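# Place yellow sponge beside blue foam block on desk

## Task

Set the yellow sponge on the desk holding the blue foam block, directly beside that block with just a narrow gap between them. Every foam block must remain at its original spot and orientation, nothing extra may end up on the floor, and the cartons have to stay standing on their desks. The robot must not tip over or finish leaning, and the result must stay in place without the robot holding it.

## Robot and tools

ROBOT. A Hello Robot Stretch 3 with one arm. It has a two-wheeled base (0.33 m long, 0.34 m wide), a lift that slides up a mast, and a telescoping arm that reaches out to the robot's right side. The arm cannot move forward or back, so the base must drive to shift the gripper along the robot's forward direction. Turning in place pivots about the point between the drive wheels, 0.05 m behind the front edge. With the arm in and the wrist folded, a turn sweeps a 0.28 m radius; an unfolded, level gripper reaches past that circle.

FRAMES. Base frame: origin on the floor between the drive wheels, x forward, y to the left, z up. hand_pose is reported in this frame, located where the closed fingertips meet. With all wrist joints at zero, that frame's x points up, y points back along the arm toward the mast, and z points to the rear. The odometry frame is the base frame as it stood when the scene began.

execute_actions. Argument "actions" is a list holding one action or nothing. An empty list simply reports state and images. An action can contain "base", "joints", or both, plus an optional "contact_limits"; the motions all start at once and may finish at different times.
- base: exactly one key. translate_m is a relative straight drive in metres from the current base position, positive forward, allowed -1 to 1; no sideways motion exists. rotate_rad is a relative turn in place in radians, positive counter-clockwise (to the left) seen from above, allowed -3.2 to 3.2.
- joints: absolute targets, keyed by name, each optional. lift_m 0 to 1.1 (arm height on the mast, metres). arm_m 0 to 0.52 (extension, metres). wrist_yaw_rad -1.345 to 4.42 (0 along the arm, positive toward the robot's front, 3.0 folded over the base). wrist_pitch_rad -1.57 to 0.451 (0 level, negative tips fingers down). wrist_roll_rad -2.911 to 2.911 (0 has the fingers side by side, level). gripper_m -0.089 to 0.179 (bigger is wider; the actual fingertip gap is smaller, about 0.007 less when nearly shut and 0.025 less when fully open, zero below 0.007). head_pan_rad -3.953 to 1.73 (0 ahead, positive left, -1.57 looks along the arm). head_tilt_rad -1.53 to 0.419 (0 level, negative down). Tolerances for done: 0.004 for the metre joints, 0.02 for yaw, roll, pan and tilt, 0.05 for pitch.
- contact_limits: only arm_m, a motor effort percentage from 1 to 100; the arm motion stops (contact_stop) when effort reaches it (negative when retracting). Smaller is softer, too small halts immediately. It also caps holding force until the next action.
- cameras: list of head_camera, nav_camera, wrist_camera or all; omitted or null gives all, [] gives none.
A joint or base left out of an action may keep pushing toward an earlier target without this showing in its status. Any unknown key or out-of-range number rejects the whole call with no motion. If a result reports a stop, later motion calls in the same reply are skipped. Each action runs at most 15 s.

wait: seconds, 0 to 10; nothing new is commanded and it returns the same report as an empty action.
zoom_image: camera (one of the three) and region [x0, y0, x1, y1] in pixels of that camera's latest full image, top-left origin, at most 504 by 504. Images: head_camera 896x504, nav_camera 672x504 fisheye, wrist_camera 644x364. The head and nav cameras both move with head pan and tilt; the wrist camera rides on the gripper.
finished_scene: scene, the number of the scene being closed; irreversible; the result reports success and gives the next task.

RESULTS. base_status and joint_status: done (for the base, wheels turned the commanded amount even if slipping), off_target (stopped short, may still push), contact_stop, time_out, torque_fault (after the last three the old target is dropped). on_its_own covers what the call did not command; its held at value is a held target, not a position. motor_effort is percent of maximum, positive toward larger joint values, bracketed number is the peak during the action; readings are noisy and biased. Positive wheel effort drives forward. lidar_m: 12 distances in metres from the base origin, 30 degree sectors starting straight ahead and going counter-clockwise (4th left, 7th behind, 10th right), at 0.17 m height, range 0.15 to 12, dash for nothing; it misses transparent objects, table tops and thin legs, and the robot can block sectors 5, 6, 9, 10. wrist_depth_mm (45 to 1000) and head_depth_mm (280 to 4000, image sideways) are 7 by 7 grids of median depths from top left. base_odometry comes from wheel counts; turned_by_wheels and turned_by_imu give turn since last report, positive left. base_tilt in degrees, forward and right positive, with a fixed bias up to about 4. The contact_limits line shows current, default and maximum.

CAUTIONS. Arm and lift halt and go limp when pressing hard; a limp lift can sag under load or rise when fingers close on a surface. Base, wrist and head never auto-stop. Wrist servos overloaded for seconds shut off for 10 s. Fold or unfold the wrist only with lift_m 0.32 to 0.95, wrist_pitch_rad -0.4, roll near 0; once folded, lift may drop to 0.25. If yaw is under -0.4, keep pitch at -0.5 or lower. Full base speed needs lift under 0.30, arm under 0.03 and yaw above 2.54; otherwise it is slower. To grasp, command gripper_m below the object width; to let go, open at least 0.02 past where contact began. Position readings do not confirm a grasp, and over-squeezing lets the stall guard weaken grip. Pushing on something rigid with the gripper above about 0.45 m, repeated pushes, driving while hooked on something, or snagging furniture (especially reversing) can tip the robot: back out in small steps, release, and lower lift_m to about 0.2. Avoid dropping, slamming or shoving objects hard. Loose items may occasionally be nudged by outside forces.

Each tool is called after "Emit:" as name([rows], argument=value, ...), one row to a line, values as JSON.

## Session

Emit:
execute_actions(actions=[])

Scene clock: 0.00 s.
base_odometry: x=+0.000 y=+0.000 heading=+0.000 (m, m, rad; odometry frame)
turned_by_wheels: +0.000 (rad since the last result)
turned_by_imu: +0.000 (rad since the last result)
base_tilt: forward=-1.8 right=+0.4 (deg)
lidar_m: 2.50 2.19 1.77 1.82 2.06 1.50 2.01 1.76 1.23 1.09 2.26 2.35
head_depth_mm: 1702 2597 2613 2607 2070 2662 2108 / 1704 2703 2733 2754 2144 2748 2099 / 1807 2846 2854 2888 2659 2834 2089 / 1877 2877 3009 3071 3049 2873 2091 / 1900 2907 3187 3182 3233 3055 2061 / 1911 2953 3334 3279 3355 3037 2077 / 1914 2741 2824 2836 2881 2793 2055
base_status: not commanded
joint_positions: lift_m=+0.385 arm_m=+0.000 wrist_yaw_rad=+2.931 wrist_pitch_rad=-0.424 wrist_roll_rad=-0.002 gripper_m=+0.037 head_pan_rad=+0.020 head_tilt_rad=-0.006
joint_status: not commanded
motor_effort: left_wheel=+0 right_wheel=+0 lift_m=+25 arm_m=+1 wrist_yaw_rad=+0 wrist_pitch_rad=+4 wrist_roll_rad=+0 gripper_m=+0 head_pan_rad=+0 head_tilt_rad=+1 (%)
hand_pose: x=+0.0256 y=+0.0741 z=+0.3963 quat_wxyz=(+0.221, +0.702, +0.076, +0.673) (m; base frame)
wrist_depth_mm: - - - - - - - / - - - - - - - / - - - - - - - / - - 980 955 922 909 903 / 813 - 784 779 785 739 728 / 671 662 - 629 - 620 595 / 572 567 - 555 536 532 529
pictures: head_camera (sideways: a quarter turn clockwise sets it upright), nav_camera (sideways: a quarter turn counterclockwise sets it upright), wrist_camera
Images, in order (width x height): head_camera 896x504, nav_camera 672x504, wrist_camera 644x364.

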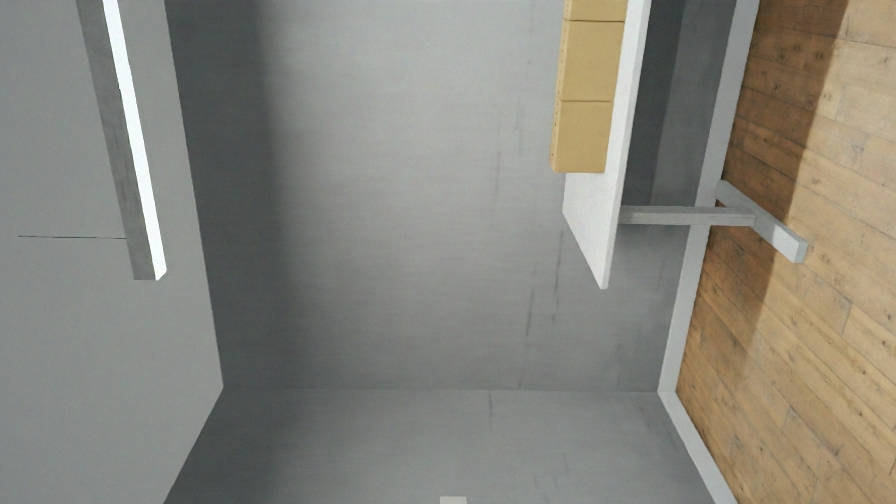

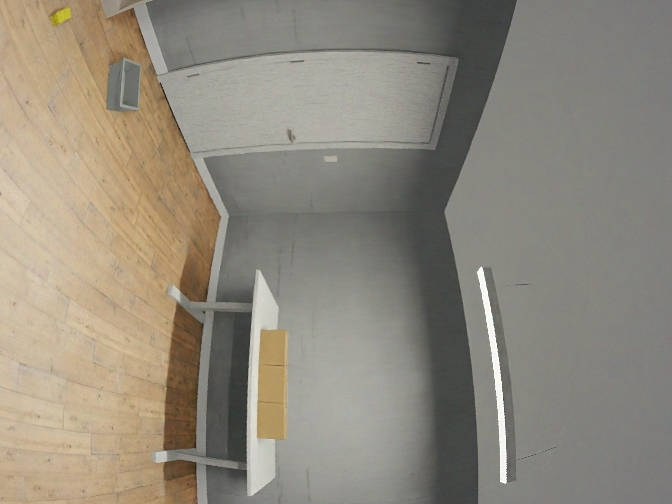

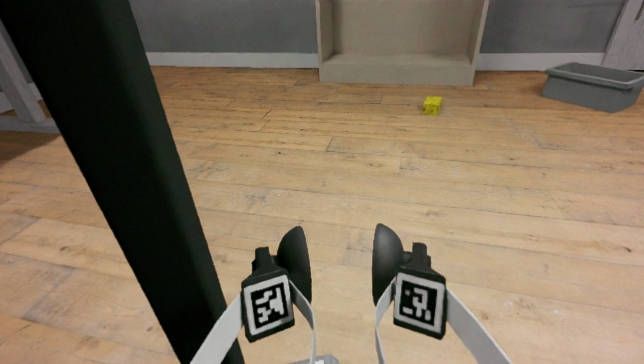

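Emit:
execute_actions([
  {"joints":{"head_pan_rad":1.3,"head_tilt_rad":-0.6}},
], cameras=["head_camera","nav_camera"])

Emit:
execute_actions([
  {"joints":{"head_pan_rad":-1.3,"head_tilt_rad":-0.6}},
], cameras=["head_camera","nav_camera"])

Emit:
execute_actions([
  {"joints":{"head_pan_rad":-3.1,"head_tilt_rad":-0.6}},
], cameras=["head_camera","nav_camera"])

Scene clock: 1.90 s.
base_odometry: x=+0.000 y=+0.000 heading=+0.000 (m, m, rad; odometry frame)
turned_by_wheels: +0.000 (rad since the last result)
turned_by_imu: +0.000 (rad since the last result)
base_tilt: forward=-1.8 right=+0.5 (deg)
lidar_m: 2.50 2.18 1.77 1.82 2.06 1.50 2.01 1.76 1.23 1.08 2.26 2.35
head_depth_mm: 1599 1805 2083 2257 1791 1455 1221 / 1666 1792 2009 2142 1766 1440 1218 / 1686 1830 2078 2115 1761 1428 1210 / 1693 1881 2134 2154 1747 1419 1205 / 1685 1873 2132 2160 1731 1415 1198 / 1805 2013 2257 2210 1710 1409 1199 / 1844 2055 2319 2194 1710 1407 1194
base_status: not commanded
joint_positions: lift_m=+0.385 arm_m=+0.000 wrist_yaw_rad=+2.931 wrist_pitch_rad=-0.424 wrist_roll_rad=-0.002 gripper_m=+0.037 head_pan_rad=+1.293 head_tilt_rad=-0.592
joint_status: all done
motor_effort: left_wheel=+0(0) right_wheel=+0(0) lift_m=+25(25) arm_m=+0(0) wrist_yaw_rad=+1(1) wrist_pitch_rad=+4(3) wrist_roll_rad=+0(0) gripper_m=+0(0) head_pan_rad=+4(56) head_tilt_rad=-4(30) (%)
hand_pose: x=+0.0256 y=+0.0741 z=+0.3963 quat_wxyz=(+0.221, +0.702, +0.076, +0.673) (m; base frame)
wrist_depth_mm: - - - - - - - / - - - - - - - / - - - - - - - / - - 996 956 924 916 897 / 815 - 795 763 782 730 724 / 671 649 - 641 - 622 616 / 573 572 - 551 524 539 529
pictures: head_camera (sideways: a quarter turn clockwise sets it upright), nav_camera (sideways: a quarter turn counterclockwise sets it upright)
Images, in order (width x height): head_camera 896x504, nav_camera 672x504.

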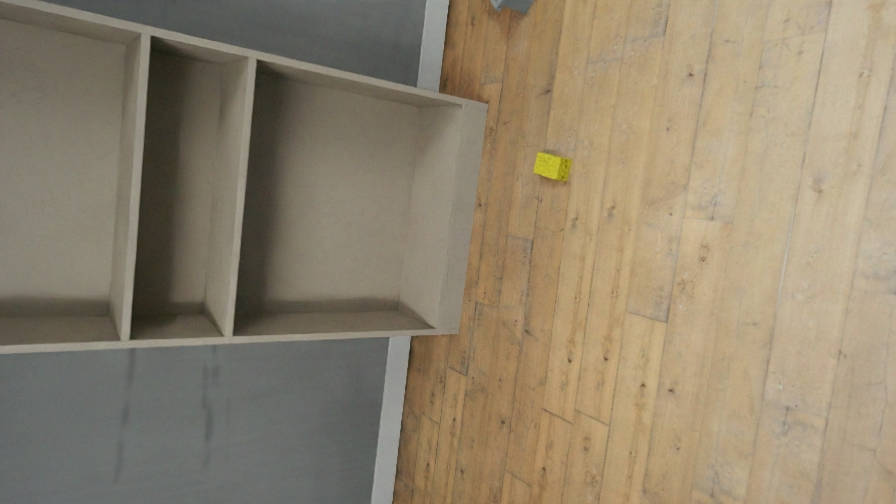

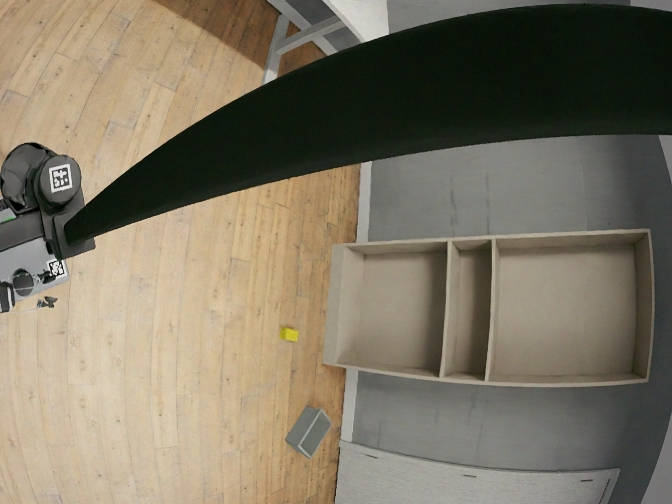

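Scene clock: 3.63 s.
base_odometry: x=+0.000 y=+0.000 heading=+0.000 (m, m, rad; odometry frame)
turned_by_wheels: +0.000 (rad since the last result)
turned_by_imu: +0.000 (rad since the last result)
base_tilt: forward=-1.7 right=+0.5 (deg)
lidar_m: 2.50 2.17 1.77 1.82 2.06 1.49 2.01 1.76 1.23 1.09 2.26 2.35
head_depth_mm: 1477 1594 1075 1071 1781 1443 1217 / 1584 1711 1133 1173 1766 1439 1216 / 1695 1859 1206 1386 1754 1430 1208 / 1849 2028 1276 1942 1742 1415 1203 / 2015 2249 1593 2250 1740 1411 1195 / 2210 2496 2821 2223 1714 1412 1195 / 2452 2784 2977 2212 1720 1406 1187
base_status: not commanded
joint_positions: lift_m=+0.385 arm_m=+0.000 wrist_yaw_rad=+2.931 wrist_pitch_rad=-0.424 wrist_roll_rad=-0.002 gripper_m=+0.037 head_pan_rad=-1.293 head_tilt_rad=-0.593
joint_status: all done
motor_effort: left_wheel=+0(1) right_wheel=+0(0) lift_m=+25(25) arm_m=+0(0) wrist_yaw_rad=+0(1) wrist_pitch_rad=+4(4) wrist_roll_rad=+0(0) gripper_m=-1(0) head_pan_rad=-4(56) head_tilt_rad=-3(2) (%)
hand_pose: x=+0.0256 y=+0.0741 z=+0.3963 quat_wxyz=(+0.221, +0.702, +0.076, +0.673) (m; base frame)
wrist_depth_mm: - - - - - - - / - - - - - - - / - - - - - - - / - - 955 973 918 912 891 / 820 - 786 769 778 745 716 / 674 656 - 635 - 622 625 / 576 568 - 555 525 536 529
pictures: head_camera (sideways: a quarter turn clockwise sets it upright), nav_camera (sideways: a quarter turn counterclockwise sets it upright)
Images, in order (width x height): head_camera 896x504, nav_camera 672x504.

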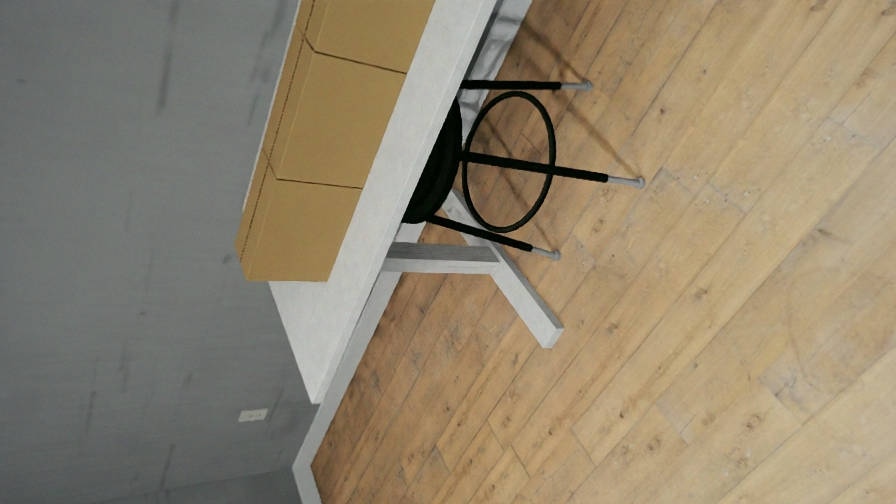

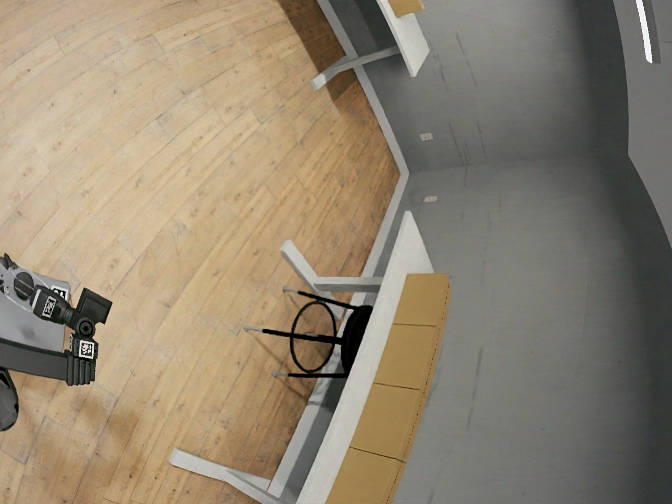

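Scene clock: 5.03 s.
base_odometry: x=+0.000 y=+0.000 heading=+0.000 (m, m, rad; odometry frame)
turned_by_wheels: +0.000 (rad since the last result)
turned_by_imu: +0.000 (rad since the last result)
base_tilt: forward=-1.9 right=+0.5 (deg)
lidar_m: 2.49 2.19 1.77 1.81 2.06 1.50 2.00 1.76 1.23 1.09 2.27 2.36
head_depth_mm: 1608 1758 1468 2126 1783 1448 1224 / 1677 1857 1442 2109 1774 1442 1218 / 1754 1953 2098 2263 1745 1434 1205 / 1848 2055 2289 2271 1740 1420 1203 / 1944 2167 2471 2221 1729 1414 1198 / 2056 2326 2580 2216 1718 1414 1190 / 1994 2134 2326 2208 1715 1400 1187
base_status: not commanded
joint_positions: lift_m=+0.385 arm_m=+0.000 wrist_yaw_rad=+2.931 wrist_pitch_rad=-0.424 wrist_roll_rad=-0.002 gripper_m=+0.037 head_pan_rad=-3.093 head_tilt_rad=-0.593
joint_status: all done
motor_effort: left_wheel=-1(0) right_wheel=+0(0) lift_m=+25(25) arm_m=+0(0) wrist_yaw_rad=+0(1) wrist_pitch_rad=+4(4) wrist_roll_rad=+0(0) gripper_m=+0(1) head_pan_rad=-4(56) head_tilt_rad=-3(1) (%)
hand_pose: x=+0.0256 y=+0.0741 z=+0.3963 quat_wxyz=(+0.221, +0.702, +0.076, +0.673) (m; base frame)
wrist_depth_mm: - - - - - - - / - - - - - - - / - - - - - - - / - - 967 960 921 896 875 / 820 - 790 775 785 738 729 / 665 663 - 649 - 616 610 / 577 570 - 550 537 534 528
pictures: head_camera (sideways: a quarter turn clockwise sets it upright), nav_camera (sideways: a quarter turn counterclockwise sets it upright)
Images, in order (width x height): head_camera 896x504, nav_camera 672x504.

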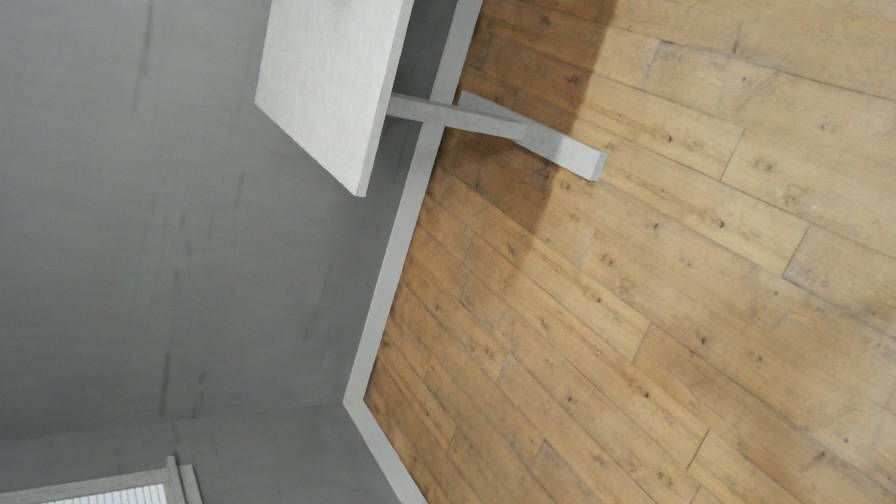

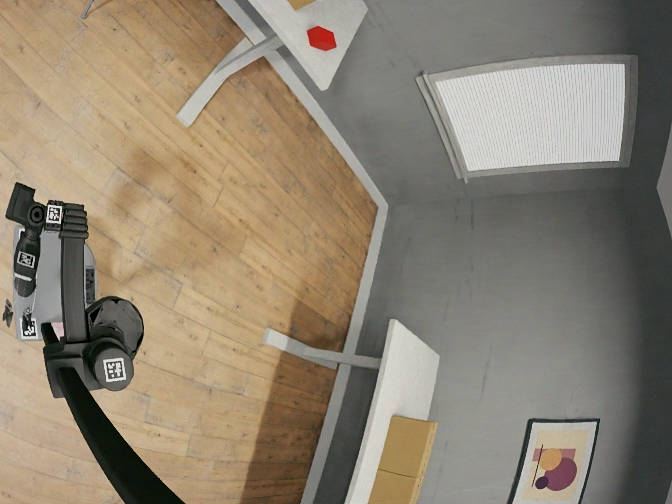

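Emit:
execute_actions([
  {"joints":{"head_pan_rad":-3.9,"head_tilt_rad":-0.35}},
], cameras=["head_camera","nav_camera"])

Scene clock: 6.43 s.
base_odometry: x=+0.000 y=+0.000 heading=+0.000 (m, m, rad; odometry frame)
turned_by_wheels: +0.000 (rad since the last result)
turned_by_imu: +0.000 (rad since the last result)
base_tilt: forward=-2.0 right=+0.6 (deg)
lidar_m: 2.49 2.18 1.77 1.82 2.06 1.50 2.01 1.76 1.23 1.09 2.26 2.35
head_depth_mm: - - - - - - - / - - - - - - - / 1823 1949 2070 1490 - - - / 1777 1889 2032 1450 2315 1741 1388 / 1700 1830 1958 1396 2219 1727 1381 / 1631 1752 1906 1350 2150 1723 1372 / 1584 1693 1808 1308 2069 1712 1366
base_status: not commanded
joint_positions: lift_m=+0.385 arm_m=+0.000 wrist_yaw_rad=+2.931 wrist_pitch_rad=-0.424 wrist_roll_rad=-0.002 gripper_m=+0.037 head_pan_rad=-3.893 head_tilt_rad=-0.360
joint_status: all done
motor_effort: left_wheel=+0(0) right_wheel=+0(0) lift_m=+26(26) arm_m=+0(0) wrist_yaw_rad=+1(1) wrist_pitch_rad=+4(4) wrist_roll_rad=+0(0) gripper_m=+0(0) head_pan_rad=-5(51) head_tilt_rad=+4(21) (%)
hand_pose: x=+0.0256 y=+0.0741 z=+0.3963 quat_wxyz=(+0.221, +0.702, +0.076, +0.673) (m; base frame)
wrist_depth_mm: - - - - - - - / - - - - - - - / - - - - - - - / - - 956 949 926 905 868 / 811 - 768 773 782 740 721 / 671 656 - 634 - 621 609 / 570 566 - 555 528 538 522
pictures: head_camera (sideways: a quarter turn clockwise sets it upright), nav_camera (sideways: a quarter turn counterclockwise sets it upright)
Images, in order (width x height): head_camera 896x504, nav_camera 672x504.

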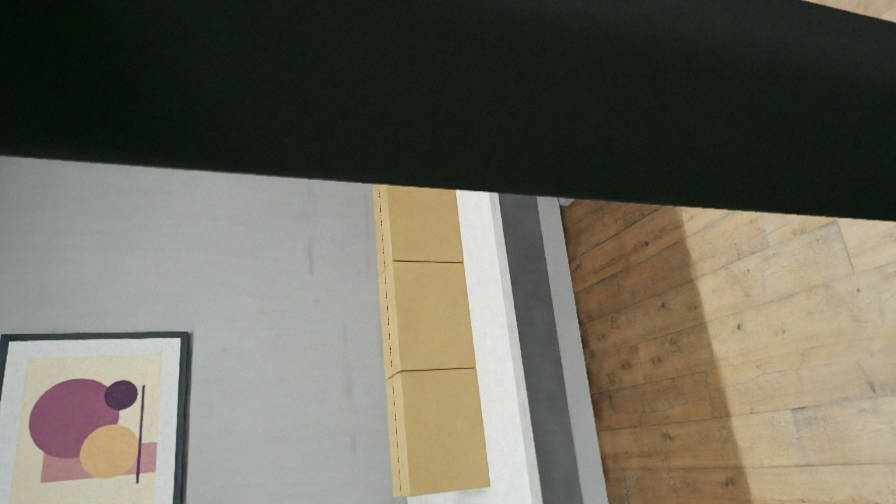

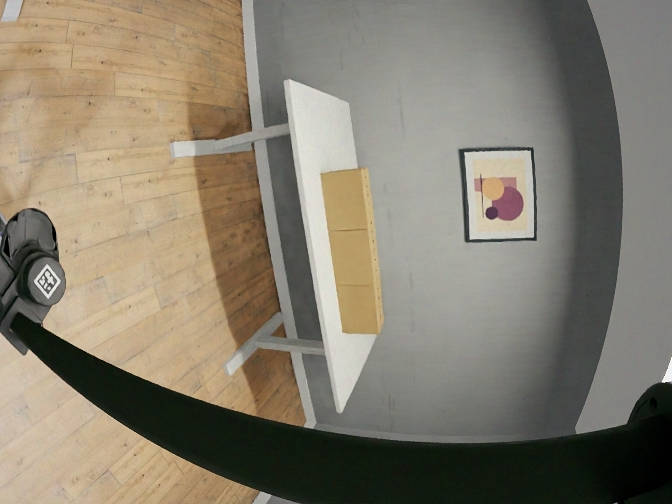

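Emit:
execute_actions([
  {"base":{"rotate_rad":1.45},"joints":{"lift_m":0.27,"head_pan_rad":-0.6,"head_tilt_rad":-0.8}},
], cameras=["head_camera","nav_camera"])

Emit:
execute_actions([
  {"base":{"translate_m":1.0},"joints":{"head_pan_rad":-0.9,"head_tilt_rad":-1.1}},
], cameras=["head_camera","nav_camera"])

Scene clock: 11.47 s.
base_odometry: x=+0.000 y=+0.000 heading=+1.450 (m, m, rad; odometry frame)
turned_by_wheels: +1.450 (rad since the last result)
turned_by_imu: +1.437 (rad since the last result)
base_tilt: forward=-1.8 right=+0.5 (deg)
lidar_m: 1.82 1.77 1.95 1.50 1.84 1.23 1.09 1.32 2.34 2.50 2.27 1.77
head_depth_mm: 2062 2406 2267 1823 1514 1306 1139 / 1984 2302 2264 1810 1510 1297 1129 / 1941 2233 2116 1805 1493 1283 1127 / 1877 2168 2222 1770 1490 1284 1124 / 1817 2050 2103 1780 1489 1276 1116 / 1650 1963 2028 1756 1465 1266 1113 / 1623 1904 2001 1738 1464 1266 1112
base_status: done
joint_positions: lift_m=+0.270 arm_m=+0.000 wrist_yaw_rad=+2.931 wrist_pitch_rad=-0.425 wrist_roll_rad=-0.002 gripper_m=+0.037 head_pan_rad=-0.607 head_tilt_rad=-0.790
joint_status: all done
motor_effort: left_wheel=-2(9) right_wheel=+2(8) lift_m=+18(22) arm_m=+0(0) wrist_yaw_rad=+0(0) wrist_pitch_rad=+4(4) wrist_roll_rad=+0(0) gripper_m=+0(0) head_pan_rad=+4(52) head_tilt_rad=-5(27) (%)
hand_pose: x=+0.0255 y=+0.0739 z=+0.2813 quat_wxyz=(+0.221, +0.702, +0.076, +0.672) (m; base frame)
wrist_depth_mm: - - - - - - - / - - - - - - - / - - - - 954 927 884 / 794 - 760 747 725 709 688 / 637 - 601 602 612 571 564 / 528 524 - 511 - 478 482 / 453 - - - 415 415 421
pictures: head_camera (sideways: a quarter turn clockwise sets it upright), nav_camera (sideways: a quarter turn counterclockwise sets it upright)
Images, in order (width x height): head_camera 896x504, nav_camera 672x504.

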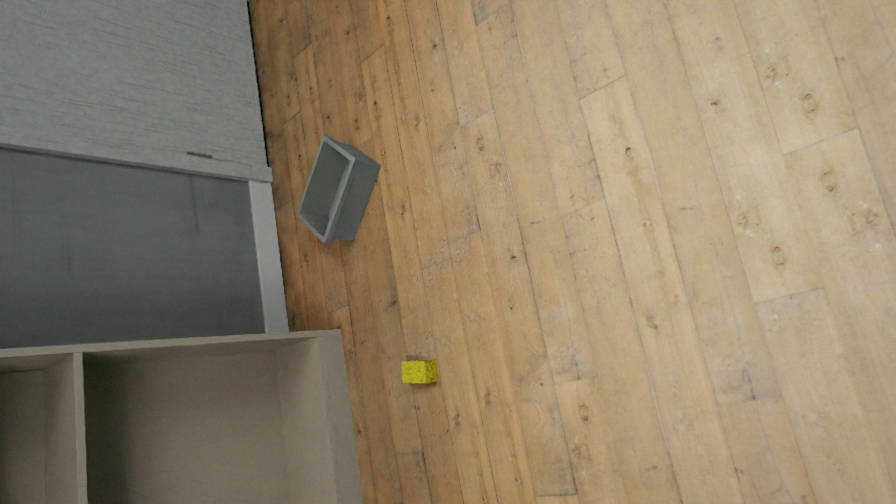

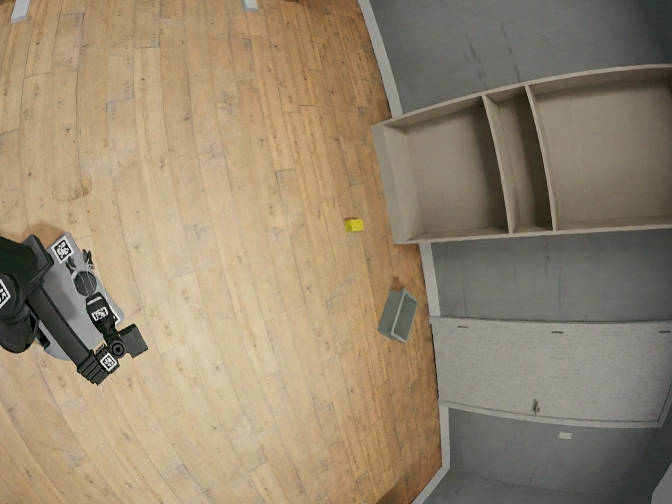

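Scene clock: 16.40 s.
base_odometry: x=+0.121 y=+0.993 heading=+1.450 (m, m, rad; odometry frame)
turned_by_wheels: +0.000 (rad since the last result)
turned_by_imu: -0.002 (rad since the last result)
base_tilt: forward=-1.8 right=+0.5 (deg)
lidar_m: 0.83 1.40 1.15 1.62 1.98 2.15 2.31 2.95 2.68 1.93 1.03 1.08
head_depth_mm: 1715 1840 1570 1447 1319 1204 1106 / 1575 1800 1606 1448 1310 1202 1101 / 1414 1740 1604 1423 1296 1218 - / 1115 1337 1520 1428 1287 1206 - / 1179 1443 1484 1423 1287 1178 - / 1108 1316 1447 1409 1280 1171 1085 / 1038 1230 1417 1370 1271 1169 1074
base_status: done
joint_positions: lift_m=+0.270 arm_m=+0.000 wrist_yaw_rad=+2.931 wrist_pitch_rad=-0.425 wrist_roll_rad=-0.002 gripper_m=+0.037 head_pan_rad=-0.894 head_tilt_rad=-1.087
joint_status: all done
motor_effort: left_wheel=-2(8) right_wheel=+1(7) lift_m=+18(18) arm_m=+0(0) wrist_yaw_rad=+0(1) wrist_pitch_rad=+4(4) wrist_roll_rad=+0(0) gripper_m=-1(0) head_pan_rad=-4(31) head_tilt_rad=-5(24) (%)
hand_pose: x=+0.0255 y=+0.0739 z=+0.2813 quat_wxyz=(+0.221, +0.702, +0.076, +0.672) (m; base frame)
wrist_depth_mm: - - - - - - - / - - - - - - - / - - - - 948 925 891 / 785 - 774 765 725 707 695 / 643 - 614 589 607 574 566 / 522 509 - 516 - 483 474 / 452 - - - 410 419 410
pictures: head_camera (sideways: a quarter turn clockwise sets it upright), nav_camera (sideways: a quarter turn counterclockwise sets it upright)
Images, in order (width x height): head_camera 896x504, nav_camera 672x504.

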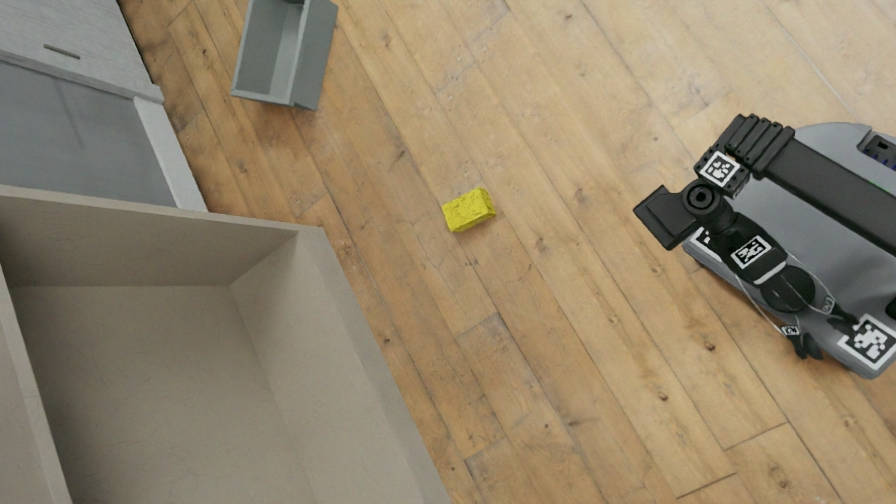

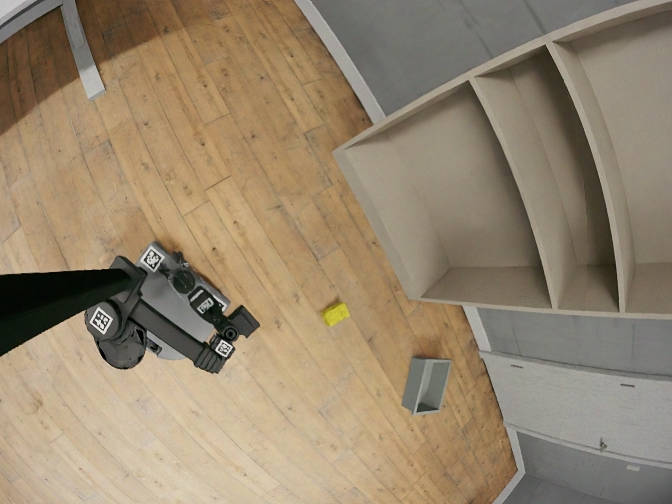

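Emit:
execute_actions([
  {"base":{"translate_m":0.15},"joints":{"lift_m":0.34}},
], cameras=[])

Emit:
execute_actions([
  {"base":{"translate_m":0.22},"joints":{"wrist_yaw_rad":0,"arm_m":0.15,"gripper_m":0.15,"head_pan_rad":-1.57,"head_tilt_rad":-1.15}},
], cameras=[])

Emit:
execute_actions([
  {"joints":{"wrist_pitch_rad":-1.55,"arm_m":0.25}},
])

Scene clock: 20.40 s.
base_odometry: x=+0.139 y=+1.142 heading=+1.450 (m, m, rad; odometry frame)
turned_by_wheels: +0.000 (rad since the last result)
turned_by_imu: -0.001 (rad since the last result)
base_tilt: forward=-1.8 right=+0.6 (deg)
lidar_m: 0.68 1.23 1.15 1.11 1.91 2.30 2.23 3.06 2.74 1.67 0.96 0.69
head_depth_mm: 1521 1806 1578 1465 1322 1198 1105 / 986 1733 1614 1444 1307 1208 1097 / 1000 1200 1498 1436 1307 - - / 815 1343 1473 1420 1292 1214 - / 784 1242 1434 1395 1290 1177 - / 751 1147 1379 1348 1277 1175 1084 / 741 1065 1305 1315 1273 1166 1076
base_status: done
joint_positions: lift_m=+0.340 arm_m=+0.000 wrist_yaw_rad=+2.931 wrist_pitch_rad=-0.426 wrist_roll_rad=-0.002 gripper_m=+0.037 head_pan_rad=-0.894 head_tilt_rad=-1.087
joint_status: all done
motor_effort: left_wheel=-2(9) right_wheel=+2(7) lift_m=+31(32) arm_m=-1(0) wrist_yaw_rad=+0(1) wrist_pitch_rad=+4(4) wrist_roll_rad=+0(0) gripper_m=+0(1) head_pan_rad=-4(4) head_tilt_rad=-6(5) (%)
hand_pose: x=+0.0255 y=+0.0738 z=+0.3506 quat_wxyz=(+0.222, +0.702, +0.076, +0.672) (m; base frame)
wrist_depth_mm: - - - - - - - / - - - - - - - / - - - - - - - / 930 - 913 873 840 815 807 / 755 - 725 703 709 680 666 / 611 609 - 582 - 553 558 / 516 514 - 512 487 489 482
pictures: none
No camera images: the call's "cameras" was empty. Leave "cameras" out to get every camera's image.

Scene clock: 23.93 s.
base_odometry: x=+0.165 y=+1.360 heading=+1.450 (m, m, rad; odometry frame)
turned_by_wheels: +0.000 (rad since the last result)
turned_by_imu: -0.001 (rad since the last result)
base_tilt: forward=-1.8 right=+0.7 (deg)
lidar_m: 0.79 0.97 1.48 1.07 1.82 2.51 2.51 3.23 2.84 0.90 0.81 0.47
head_depth_mm: 1956 1742 1564 1419 1292 1196 1116 / 1954 1732 1557 1416 1292 1200 - / 1918 1647 1536 1402 1294 - - / 1910 1656 1542 1437 1255 - - / 1842 1681 1525 1384 1273 1168 1087 / 985 1149 1372 1348 1266 1171 1084 / 915 1177 1371 1262 1227 1166 1081
base_status: done
joint_positions: lift_m=+0.340 arm_m=+0.150 wrist_yaw_rad=+0.003 wrist_pitch_rad=-0.426 wrist_roll_rad=-0.002 gripper_m=+0.150 head_pan_rad=-1.563 head_tilt_rad=-1.136
joint_status: all done
motor_effort: left_wheel=-1(4) right_wheel=+2(4) lift_m=+31(32) arm_m=+7(5) wrist_yaw_rad=-2(4) wrist_pitch_rad=+4(4) wrist_roll_rad=+0(0) gripper_m=+0(99) head_pan_rad=-4(48) head_tilt_rad=-6(12) (%)
hand_pose: x=-0.0208 y=-0.5180 z=+0.3506 quat_wxyz=(+0.692, +0.151, -0.690, -0.149) (m; base frame)
wrist_depth_mm: 507 462 - - - - - / 528 505 - - - - - / 543 575 - - 977 - - / 565 639 632 852 853 817 784 / 561 580 622 719 694 680 654 / 488 507 586 580 568 565 569 / 414 484 512 495 500 482 470
pictures: none
No camera images: the call's "cameras" was empty. Leave "cameras" out to get every camera's image.

Scene clock: 25.90 s.
base_odometry: x=+0.165 y=+1.360 heading=+1.450 (m, m, rad; odometry frame)
turned_by_wheels: +0.000 (rad since the last result)
turned_by_imu: +0.000 (rad since the last result)
base_tilt: forward=-1.9 right=+0.7 (deg)
lidar_m: 0.79 0.97 1.48 1.07 1.82 2.51 2.52 3.22 2.84 0.90 0.80 0.47
head_depth_mm: 1964 1741 1563 1419 1305 1198 1115 / 1941 1732 1554 1407 1288 1201 - / 1916 1649 1547 1400 1289 - - / 1916 1646 1528 - 1276 - - / 1838 1690 1522 1392 1271 1170 1088 / 982 1149 1371 1343 1264 1166 1087 / 913 1184 1365 1267 1233 1160 1082
base_status: not commanded
joint_positions: lift_m=+0.340 arm_m=+0.250 wrist_yaw_rad=+0.002 wrist_pitch_rad=-1.544 wrist_roll_rad=-0.002 gripper_m=+0.150 head_pan_rad=-1.563 head_tilt_rad=-1.136
joint_status: all done
motor_effort: left_wheel=-2(2) right_wheel=+1(1) lift_m=+31(31) arm_m=+6(8) wrist_yaw_rad=-2(2) wrist_pitch_rad=-2(3) wrist_roll_rad=+1(0) gripper_m=-1(1) head_pan_rad=-4(4) head_tilt_rad=-6(6) (%)
hand_pose: x=-0.0217 y=-0.3773 z=+0.2216 quat_wxyz=(+0.508, +0.494, -0.505, -0.493) (m; base frame)
wrist_depth_mm: 367 366 361 359 348 352 353 / 373 374 366 363 364 360 354 / 380 381 378 377 369 366 361 / 391 392 384 383 373 375 372 / 397 387 387 390 380 385 376 / 407 397 399 392 390 389 383 / 410 411 406 399 401 397 396
pictures: head_camera (sideways: a quarter turn clockwise sets it upright), nav_camera (sideways: a quarter turn counterclockwise sets it upright), wrist_camera
Images, in order (width x height): head_camera 896x504, nav_camera 672x504, wrist_camera 644x364.

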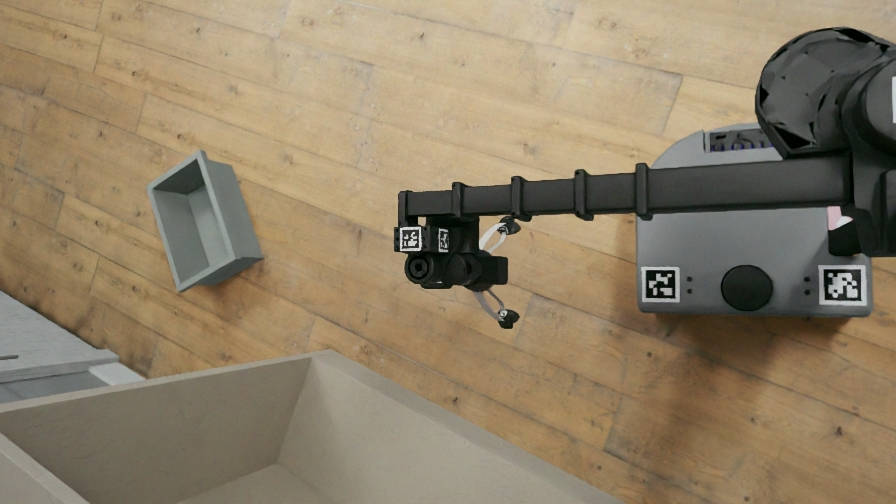

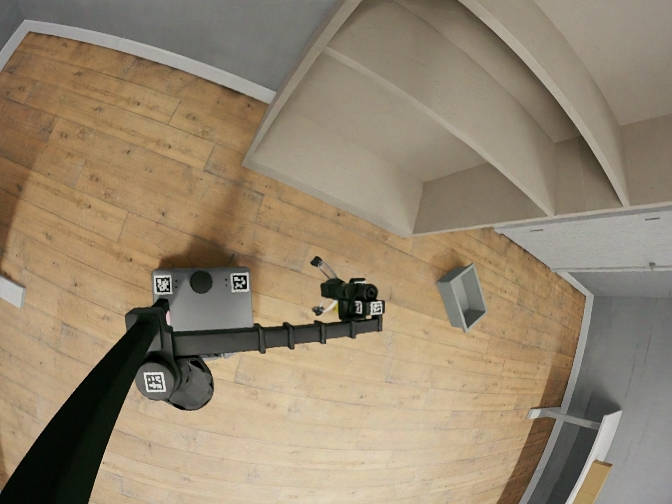

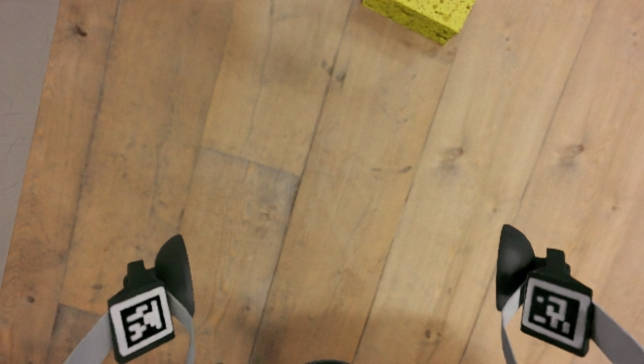

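Emit:
execute_actions([
  {"base":{"translate_m":-0.07},"joints":{"arm_m":0.43}},
], cameras=["head_camera","wrist_camera"])

Scene clock: 29.00 s.
base_odometry: x=+0.157 y=+1.290 heading=+1.449 (m, m, rad; odometry frame)
turned_by_wheels: +0.000 (rad since the last result)
turned_by_imu: +0.000 (rad since the last result)
base_tilt: forward=-1.7 right=+0.5 (deg)
lidar_m: 0.86 1.05 1.50 1.08 1.85 2.44 2.44 3.16 2.81 0.91 0.88 0.54
head_depth_mm: 1980 1729 1570 1424 1300 1196 1113 / 1948 1731 1552 1408 1299 1207 - / 1927 1692 1553 1401 1290 - - / 1905 1645 1589 1362 1278 - - / 1866 1664 1523 1384 1268 1174 1091 / 1647 1660 1411 1379 1267 1167 1086 / 920 1134 1369 1295 1261 1163 1077
base_status: done
joint_positions: lift_m=+0.340 arm_m=+0.430 wrist_yaw_rad=+0.002 wrist_pitch_rad=-1.545 wrist_roll_rad=-0.002 gripper_m=+0.150 head_pan_rad=-1.563 head_tilt_rad=-1.136
joint_status: all done
motor_effort: left_wheel=-2(6) right_wheel=+2(3) lift_m=+30(31) arm_m=+7(7) wrist_yaw_rad=-1(2) wrist_pitch_rad=-2(2) wrist_roll_rad=+0(0) gripper_m=+0(0) head_pan_rad=-4(4) head_tilt_rad=-6(7) (%)
hand_pose: x=-0.0217 y=-0.5571 z=+0.2216 quat_wxyz=(+0.507, +0.494, -0.505, -0.493) (m; base frame)
wrist_depth_mm: 364 364 362 360 355 354 351 / 378 376 365 364 363 358 358 / 382 378 375 367 370 365 363 / 391 386 382 378 370 371 373 / 392 393 388 391 381 377 378 / 401 402 392 392 394 392 377 / 415 409 403 399 404 397 395
pictures: head_camera (sideways: a quarter turn clockwise sets it upright), wrist_camera
Images, in order (width x height): head_camera 896x504, wrist_camera 644x364.

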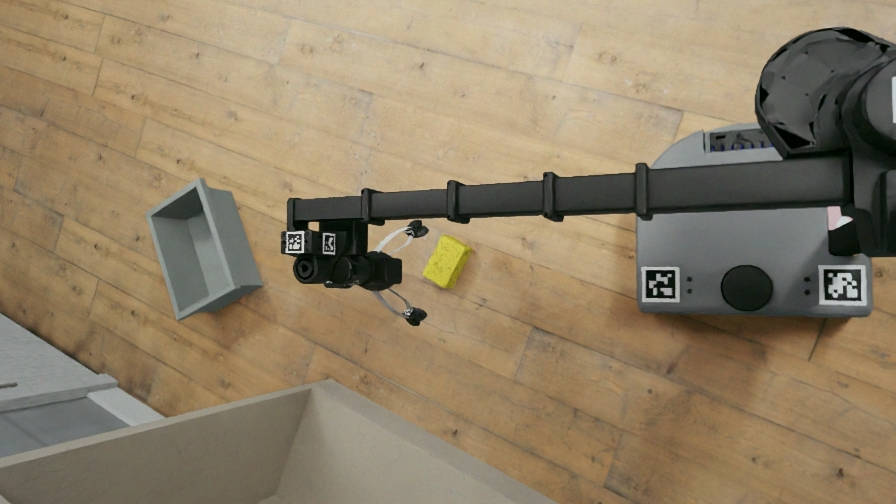

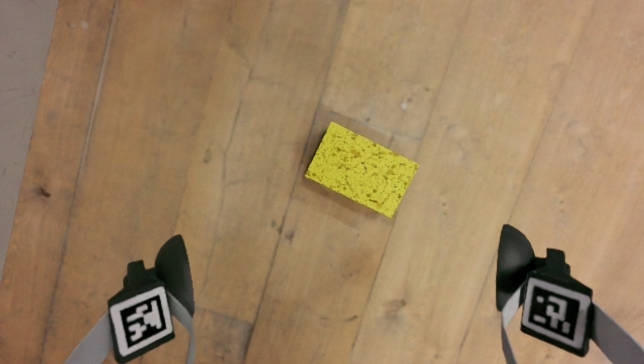

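Emit:
execute_actions([
  {"base":{"translate_m":-0.023},"joints":{"arm_m":0.46,"wrist_roll_rad":1.13,"lift_m":0.24}},
], cameras=["head_camera","wrist_camera"])

Scene clock: 31.70 s.
base_odometry: x=+0.154 y=+1.268 heading=+1.449 (m, m, rad; odometry frame)
turned_by_wheels: +0.000 (rad since the last result)
turned_by_imu: +0.000 (rad since the last result)
base_tilt: forward=-1.9 right=+0.6 (deg)
lidar_m: 0.88 1.08 1.51 1.08 1.86 2.42 2.41 3.14 2.79 1.52 0.90 0.56
head_depth_mm: 1972 1741 1569 1410 1302 1201 1113 / 1952 1722 1544 1406 1293 1201 - / 1933 1692 1545 1395 1292 - - / 1914 1633 1572 1355 1273 - - / 1909 1658 1534 1383 1264 1170 1096 / 1693 1683 1454 1374 1255 1168 1083 / 958 1139 1362 1309 1254 1165 1082
base_status: done
joint_positions: lift_m=+0.240 arm_m=+0.460 wrist_yaw_rad=+0.002 wrist_pitch_rad=-1.545 wrist_roll_rad=+1.124 gripper_m=+0.150 head_pan_rad=-1.563 head_tilt_rad=-1.136
joint_status: all done
motor_effort: left_wheel=-2(7) right_wheel=+1(3) lift_m=+18(28) arm_m=+7(6) wrist_yaw_rad=-2(1) wrist_pitch_rad=-2(2) wrist_roll_rad=+3(5) gripper_m=+0(1) head_pan_rad=-4(4) head_tilt_rad=-7(7) (%)
hand_pose: x=-0.0216 y=-0.5867 z=+0.1222 quat_wxyz=(+0.159, +0.155, -0.698, -0.681) (m; base frame)
wrist_depth_mm: 275 270 269 264 261 257 254 / 280 276 272 270 268 263 260 / 285 283 280 274 271 267 264 / 291 290 284 237 276 270 270 / 300 294 291 243 280 277 277 / 307 301 298 293 289 288 278 / 313 311 304 300 296 294 288
pictures: head_camera (sideways: a quarter turn clockwise sets it upright), wrist_camera
Images, in order (width x height): head_camera 896x504, wrist_camera 644x364.

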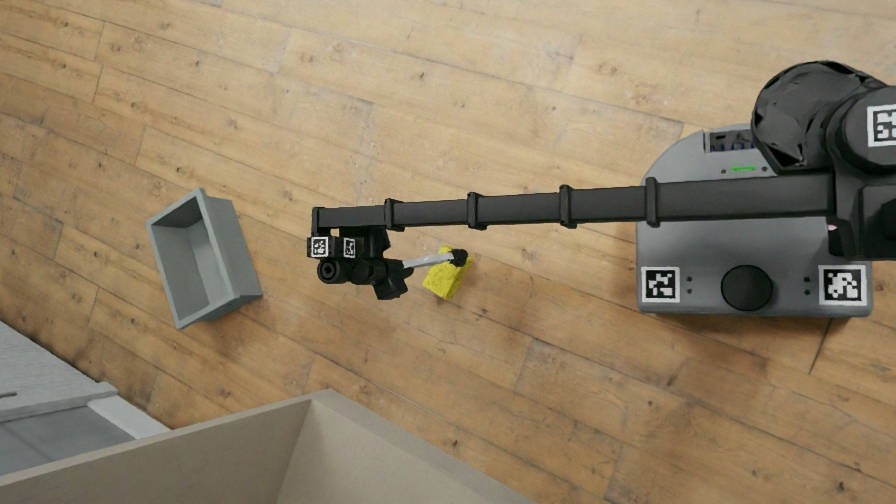

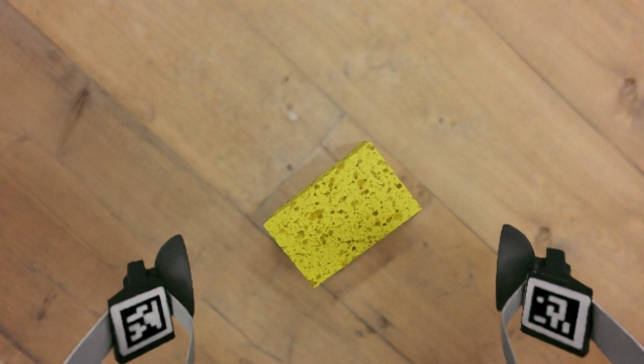

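Emit:
execute_actions([
  {"joints":{"wrist_roll_rad":2.02,"lift_m":0.20,"gripper_m":0.13}},
], cameras=["wrist_camera"])

Scene clock: 33.30 s.
base_odometry: x=+0.154 y=+1.268 heading=+1.449 (m, m, rad; odometry frame)
turned_by_wheels: +0.000 (rad since the last result)
turned_by_imu: +0.000 (rad since the last result)
base_tilt: forward=-1.8 right=+0.5 (deg)
lidar_m: 0.88 1.08 1.51 1.08 1.86 2.42 2.42 3.14 2.80 1.52 0.90 0.56
head_depth_mm: 1967 1734 1565 1418 1294 1195 1112 / 1940 1733 1554 1415 1295 1199 - / 1931 1696 1541 1397 1296 - - / 1921 1640 1559 1360 1278 - - / 1896 1660 1525 1385 1272 1171 1085 / 1688 1683 1447 1375 1257 1172 1085 / 956 1141 1373 1320 1254 1165 1079
base_status: not commanded
joint_positions: lift_m=+0.200 arm_m=+0.460 wrist_yaw_rad=+0.002 wrist_pitch_rad=-1.545 wrist_roll_rad=+2.014 gripper_m=+0.130 head_pan_rad=-1.563 head_tilt_rad=-1.136
joint_status: all done
motor_effort: left_wheel=-2(1) right_wheel=+2(1) lift_m=+18(17) arm_m=+7(7) wrist_yaw_rad=-2(2) wrist_pitch_rad=-2(2) wrist_roll_rad=+3(4) gripper_m=-1(88) head_pan_rad=-4(4) head_tilt_rad=-6(6) (%)
hand_pose: x=-0.0215 y=-0.5867 z=+0.0822 quat_wxyz=(-0.156, -0.153, -0.698, -0.681) (m; base frame)
wrist_depth_mm: 232 228 227 225 221 218 217 / 237 235 233 230 227 224 221 / 243 239 239 233 232 227 225 / 251 245 242 195 237 233 231 / 258 253 249 201 242 240 235 / 263 259 255 204 248 - 243 / 269 269 264 258 254 251 246
pictures: wrist_camera
Images, in order (width x height): wrist_camera 644x364.

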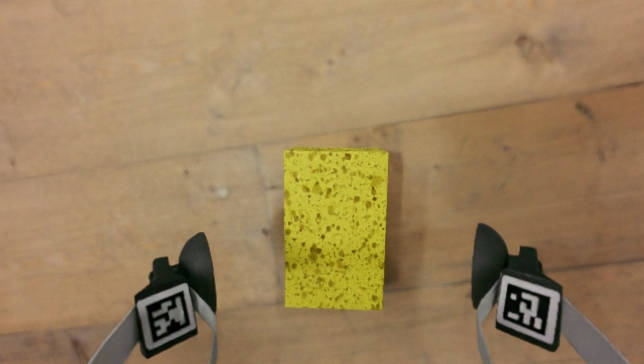

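Well aligned.

Emit:
execute_actions([
  {"joints":{"lift_m":0.148,"gripper_m":0.11}},
], cameras=["wrist_camera"])

Emit:
execute_actions([
  {"joints":{"gripper_m":0.03}},
], cameras=["wrist_camera"])

Scene clock: 34.87 s.
base_odometry: x=+0.154 y=+1.268 heading=+1.449 (m, m, rad; odometry frame)
turned_by_wheels: +0.000 (rad since the last result)
turned_by_imu: +0.000 (rad since the last result)
base_tilt: forward=-1.8 right=+0.4 (deg)
lidar_m: 0.88 1.08 1.51 1.08 1.87 2.42 2.43 3.13 2.81 1.52 0.90 0.56
head_depth_mm: 1961 1750 1558 1417 1301 1197 1116 / 1949 1724 1551 1410 1285 1197 1096 / 1942 1686 1545 1401 1287 - - / 1911 1634 1561 1353 1278 - - / 1885 1680 1528 1376 1271 1177 1087 / 1688 1670 1454 1372 1265 1168 1086 / 961 1136 1361 1306 1258 1159 1076
base_status: not commanded
joint_positions: lift_m=+0.148 arm_m=+0.460 wrist_yaw_rad=+0.002 wrist_pitch_rad=-1.545 wrist_roll_rad=+2.014 gripper_m=+0.110 head_pan_rad=-1.563 head_tilt_rad=-1.136
joint_status: all done
motor_effort: left_wheel=-2(1) right_wheel=+1(1) lift_m=+18(18) arm_m=+7(6) wrist_yaw_rad=+0(2) wrist_pitch_rad=-2(2) wrist_roll_rad=+3(3) gripper_m=-1(86) head_pan_rad=-4(4) head_tilt_rad=-6(6) (%)
hand_pose: x=-0.0215 y=-0.5867 z=+0.0302 quat_wxyz=(-0.156, -0.153, -0.698, -0.681) (m; base frame)
wrist_depth_mm: 182 180 178 176 173 171 169 / 184 184 181 178 177 175 174 / 191 188 186 183 181 180 176 / 196 193 190 143 184 184 181 / 201 197 195 146 188 187 186 / 205 202 199 150 192 - 189 / 211 209 205 154 199 199 193
pictures: wrist_camera
Images, in order (width x height): wrist_camera 644x364.

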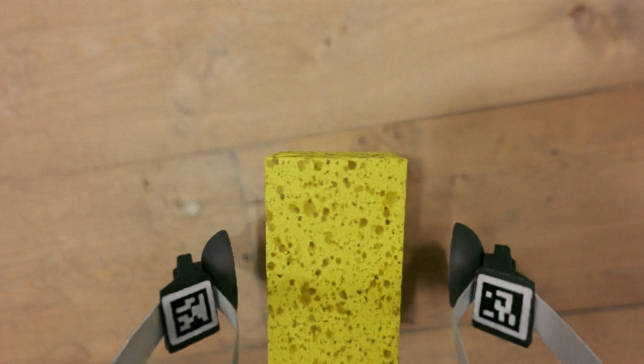

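Scene clock: 36.17 s.
base_odometry: x=+0.154 y=+1.268 heading=+1.449 (m, m, rad; odometry frame)
turned_by_wheels: +0.000 (rad since the last result)
turned_by_imu: +0.000 (rad since the last result)
base_tilt: forward=-1.9 right=+0.5 (deg)
lidar_m: 0.88 1.08 1.51 1.08 1.86 2.41 2.43 3.14 2.79 1.52 0.90 0.56
head_depth_mm: 1957 1734 1570 1416 1300 1198 1116 / 1939 1726 1563 1416 1295 1201 1096 / 1927 1687 1547 1405 1283 - - / 1911 1632 1555 1361 1277 - - / 1895 1654 1524 1386 1268 1166 1088 / 1682 1668 1458 1374 1266 1168 1090 / 955 1139 1366 1309 1251 1161 1082
base_status: not commanded
joint_positions: lift_m=+0.148 arm_m=+0.460 wrist_yaw_rad=+0.002 wrist_pitch_rad=-1.545 wrist_roll_rad=+2.014 gripper_m=+0.031 head_pan_rad=-1.563 head_tilt_rad=-1.136
joint_status: all done
motor_effort: left_wheel=-2(2) right_wheel=+2(1) lift_m=+18(18) arm_m=+7(7) wrist_yaw_rad=-1(1) wrist_pitch_rad=-1(1) wrist_roll_rad=+3(3) gripper_m=-17(100) head_pan_rad=-4(5) head_tilt_rad=-6(6) (%)
hand_pose: x=-0.0215 y=-0.5867 z=+0.0302 quat_wxyz=(-0.156, -0.153, -0.698, -0.681) (m; base frame)
wrist_depth_mm: 182 180 177 176 173 172 169 / 186 184 182 179 177 176 173 / 191 189 185 182 180 179 178 / 195 194 190 141 184 183 180 / 201 197 195 144 144 186 184 / 204 203 199 147 146 190 189 / 210 208 207 151 151 197 194
pictures: wrist_camera
Images, in order (width x height): wrist_camera 644x364.

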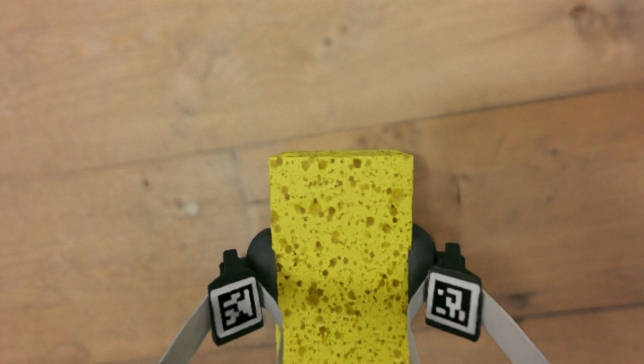

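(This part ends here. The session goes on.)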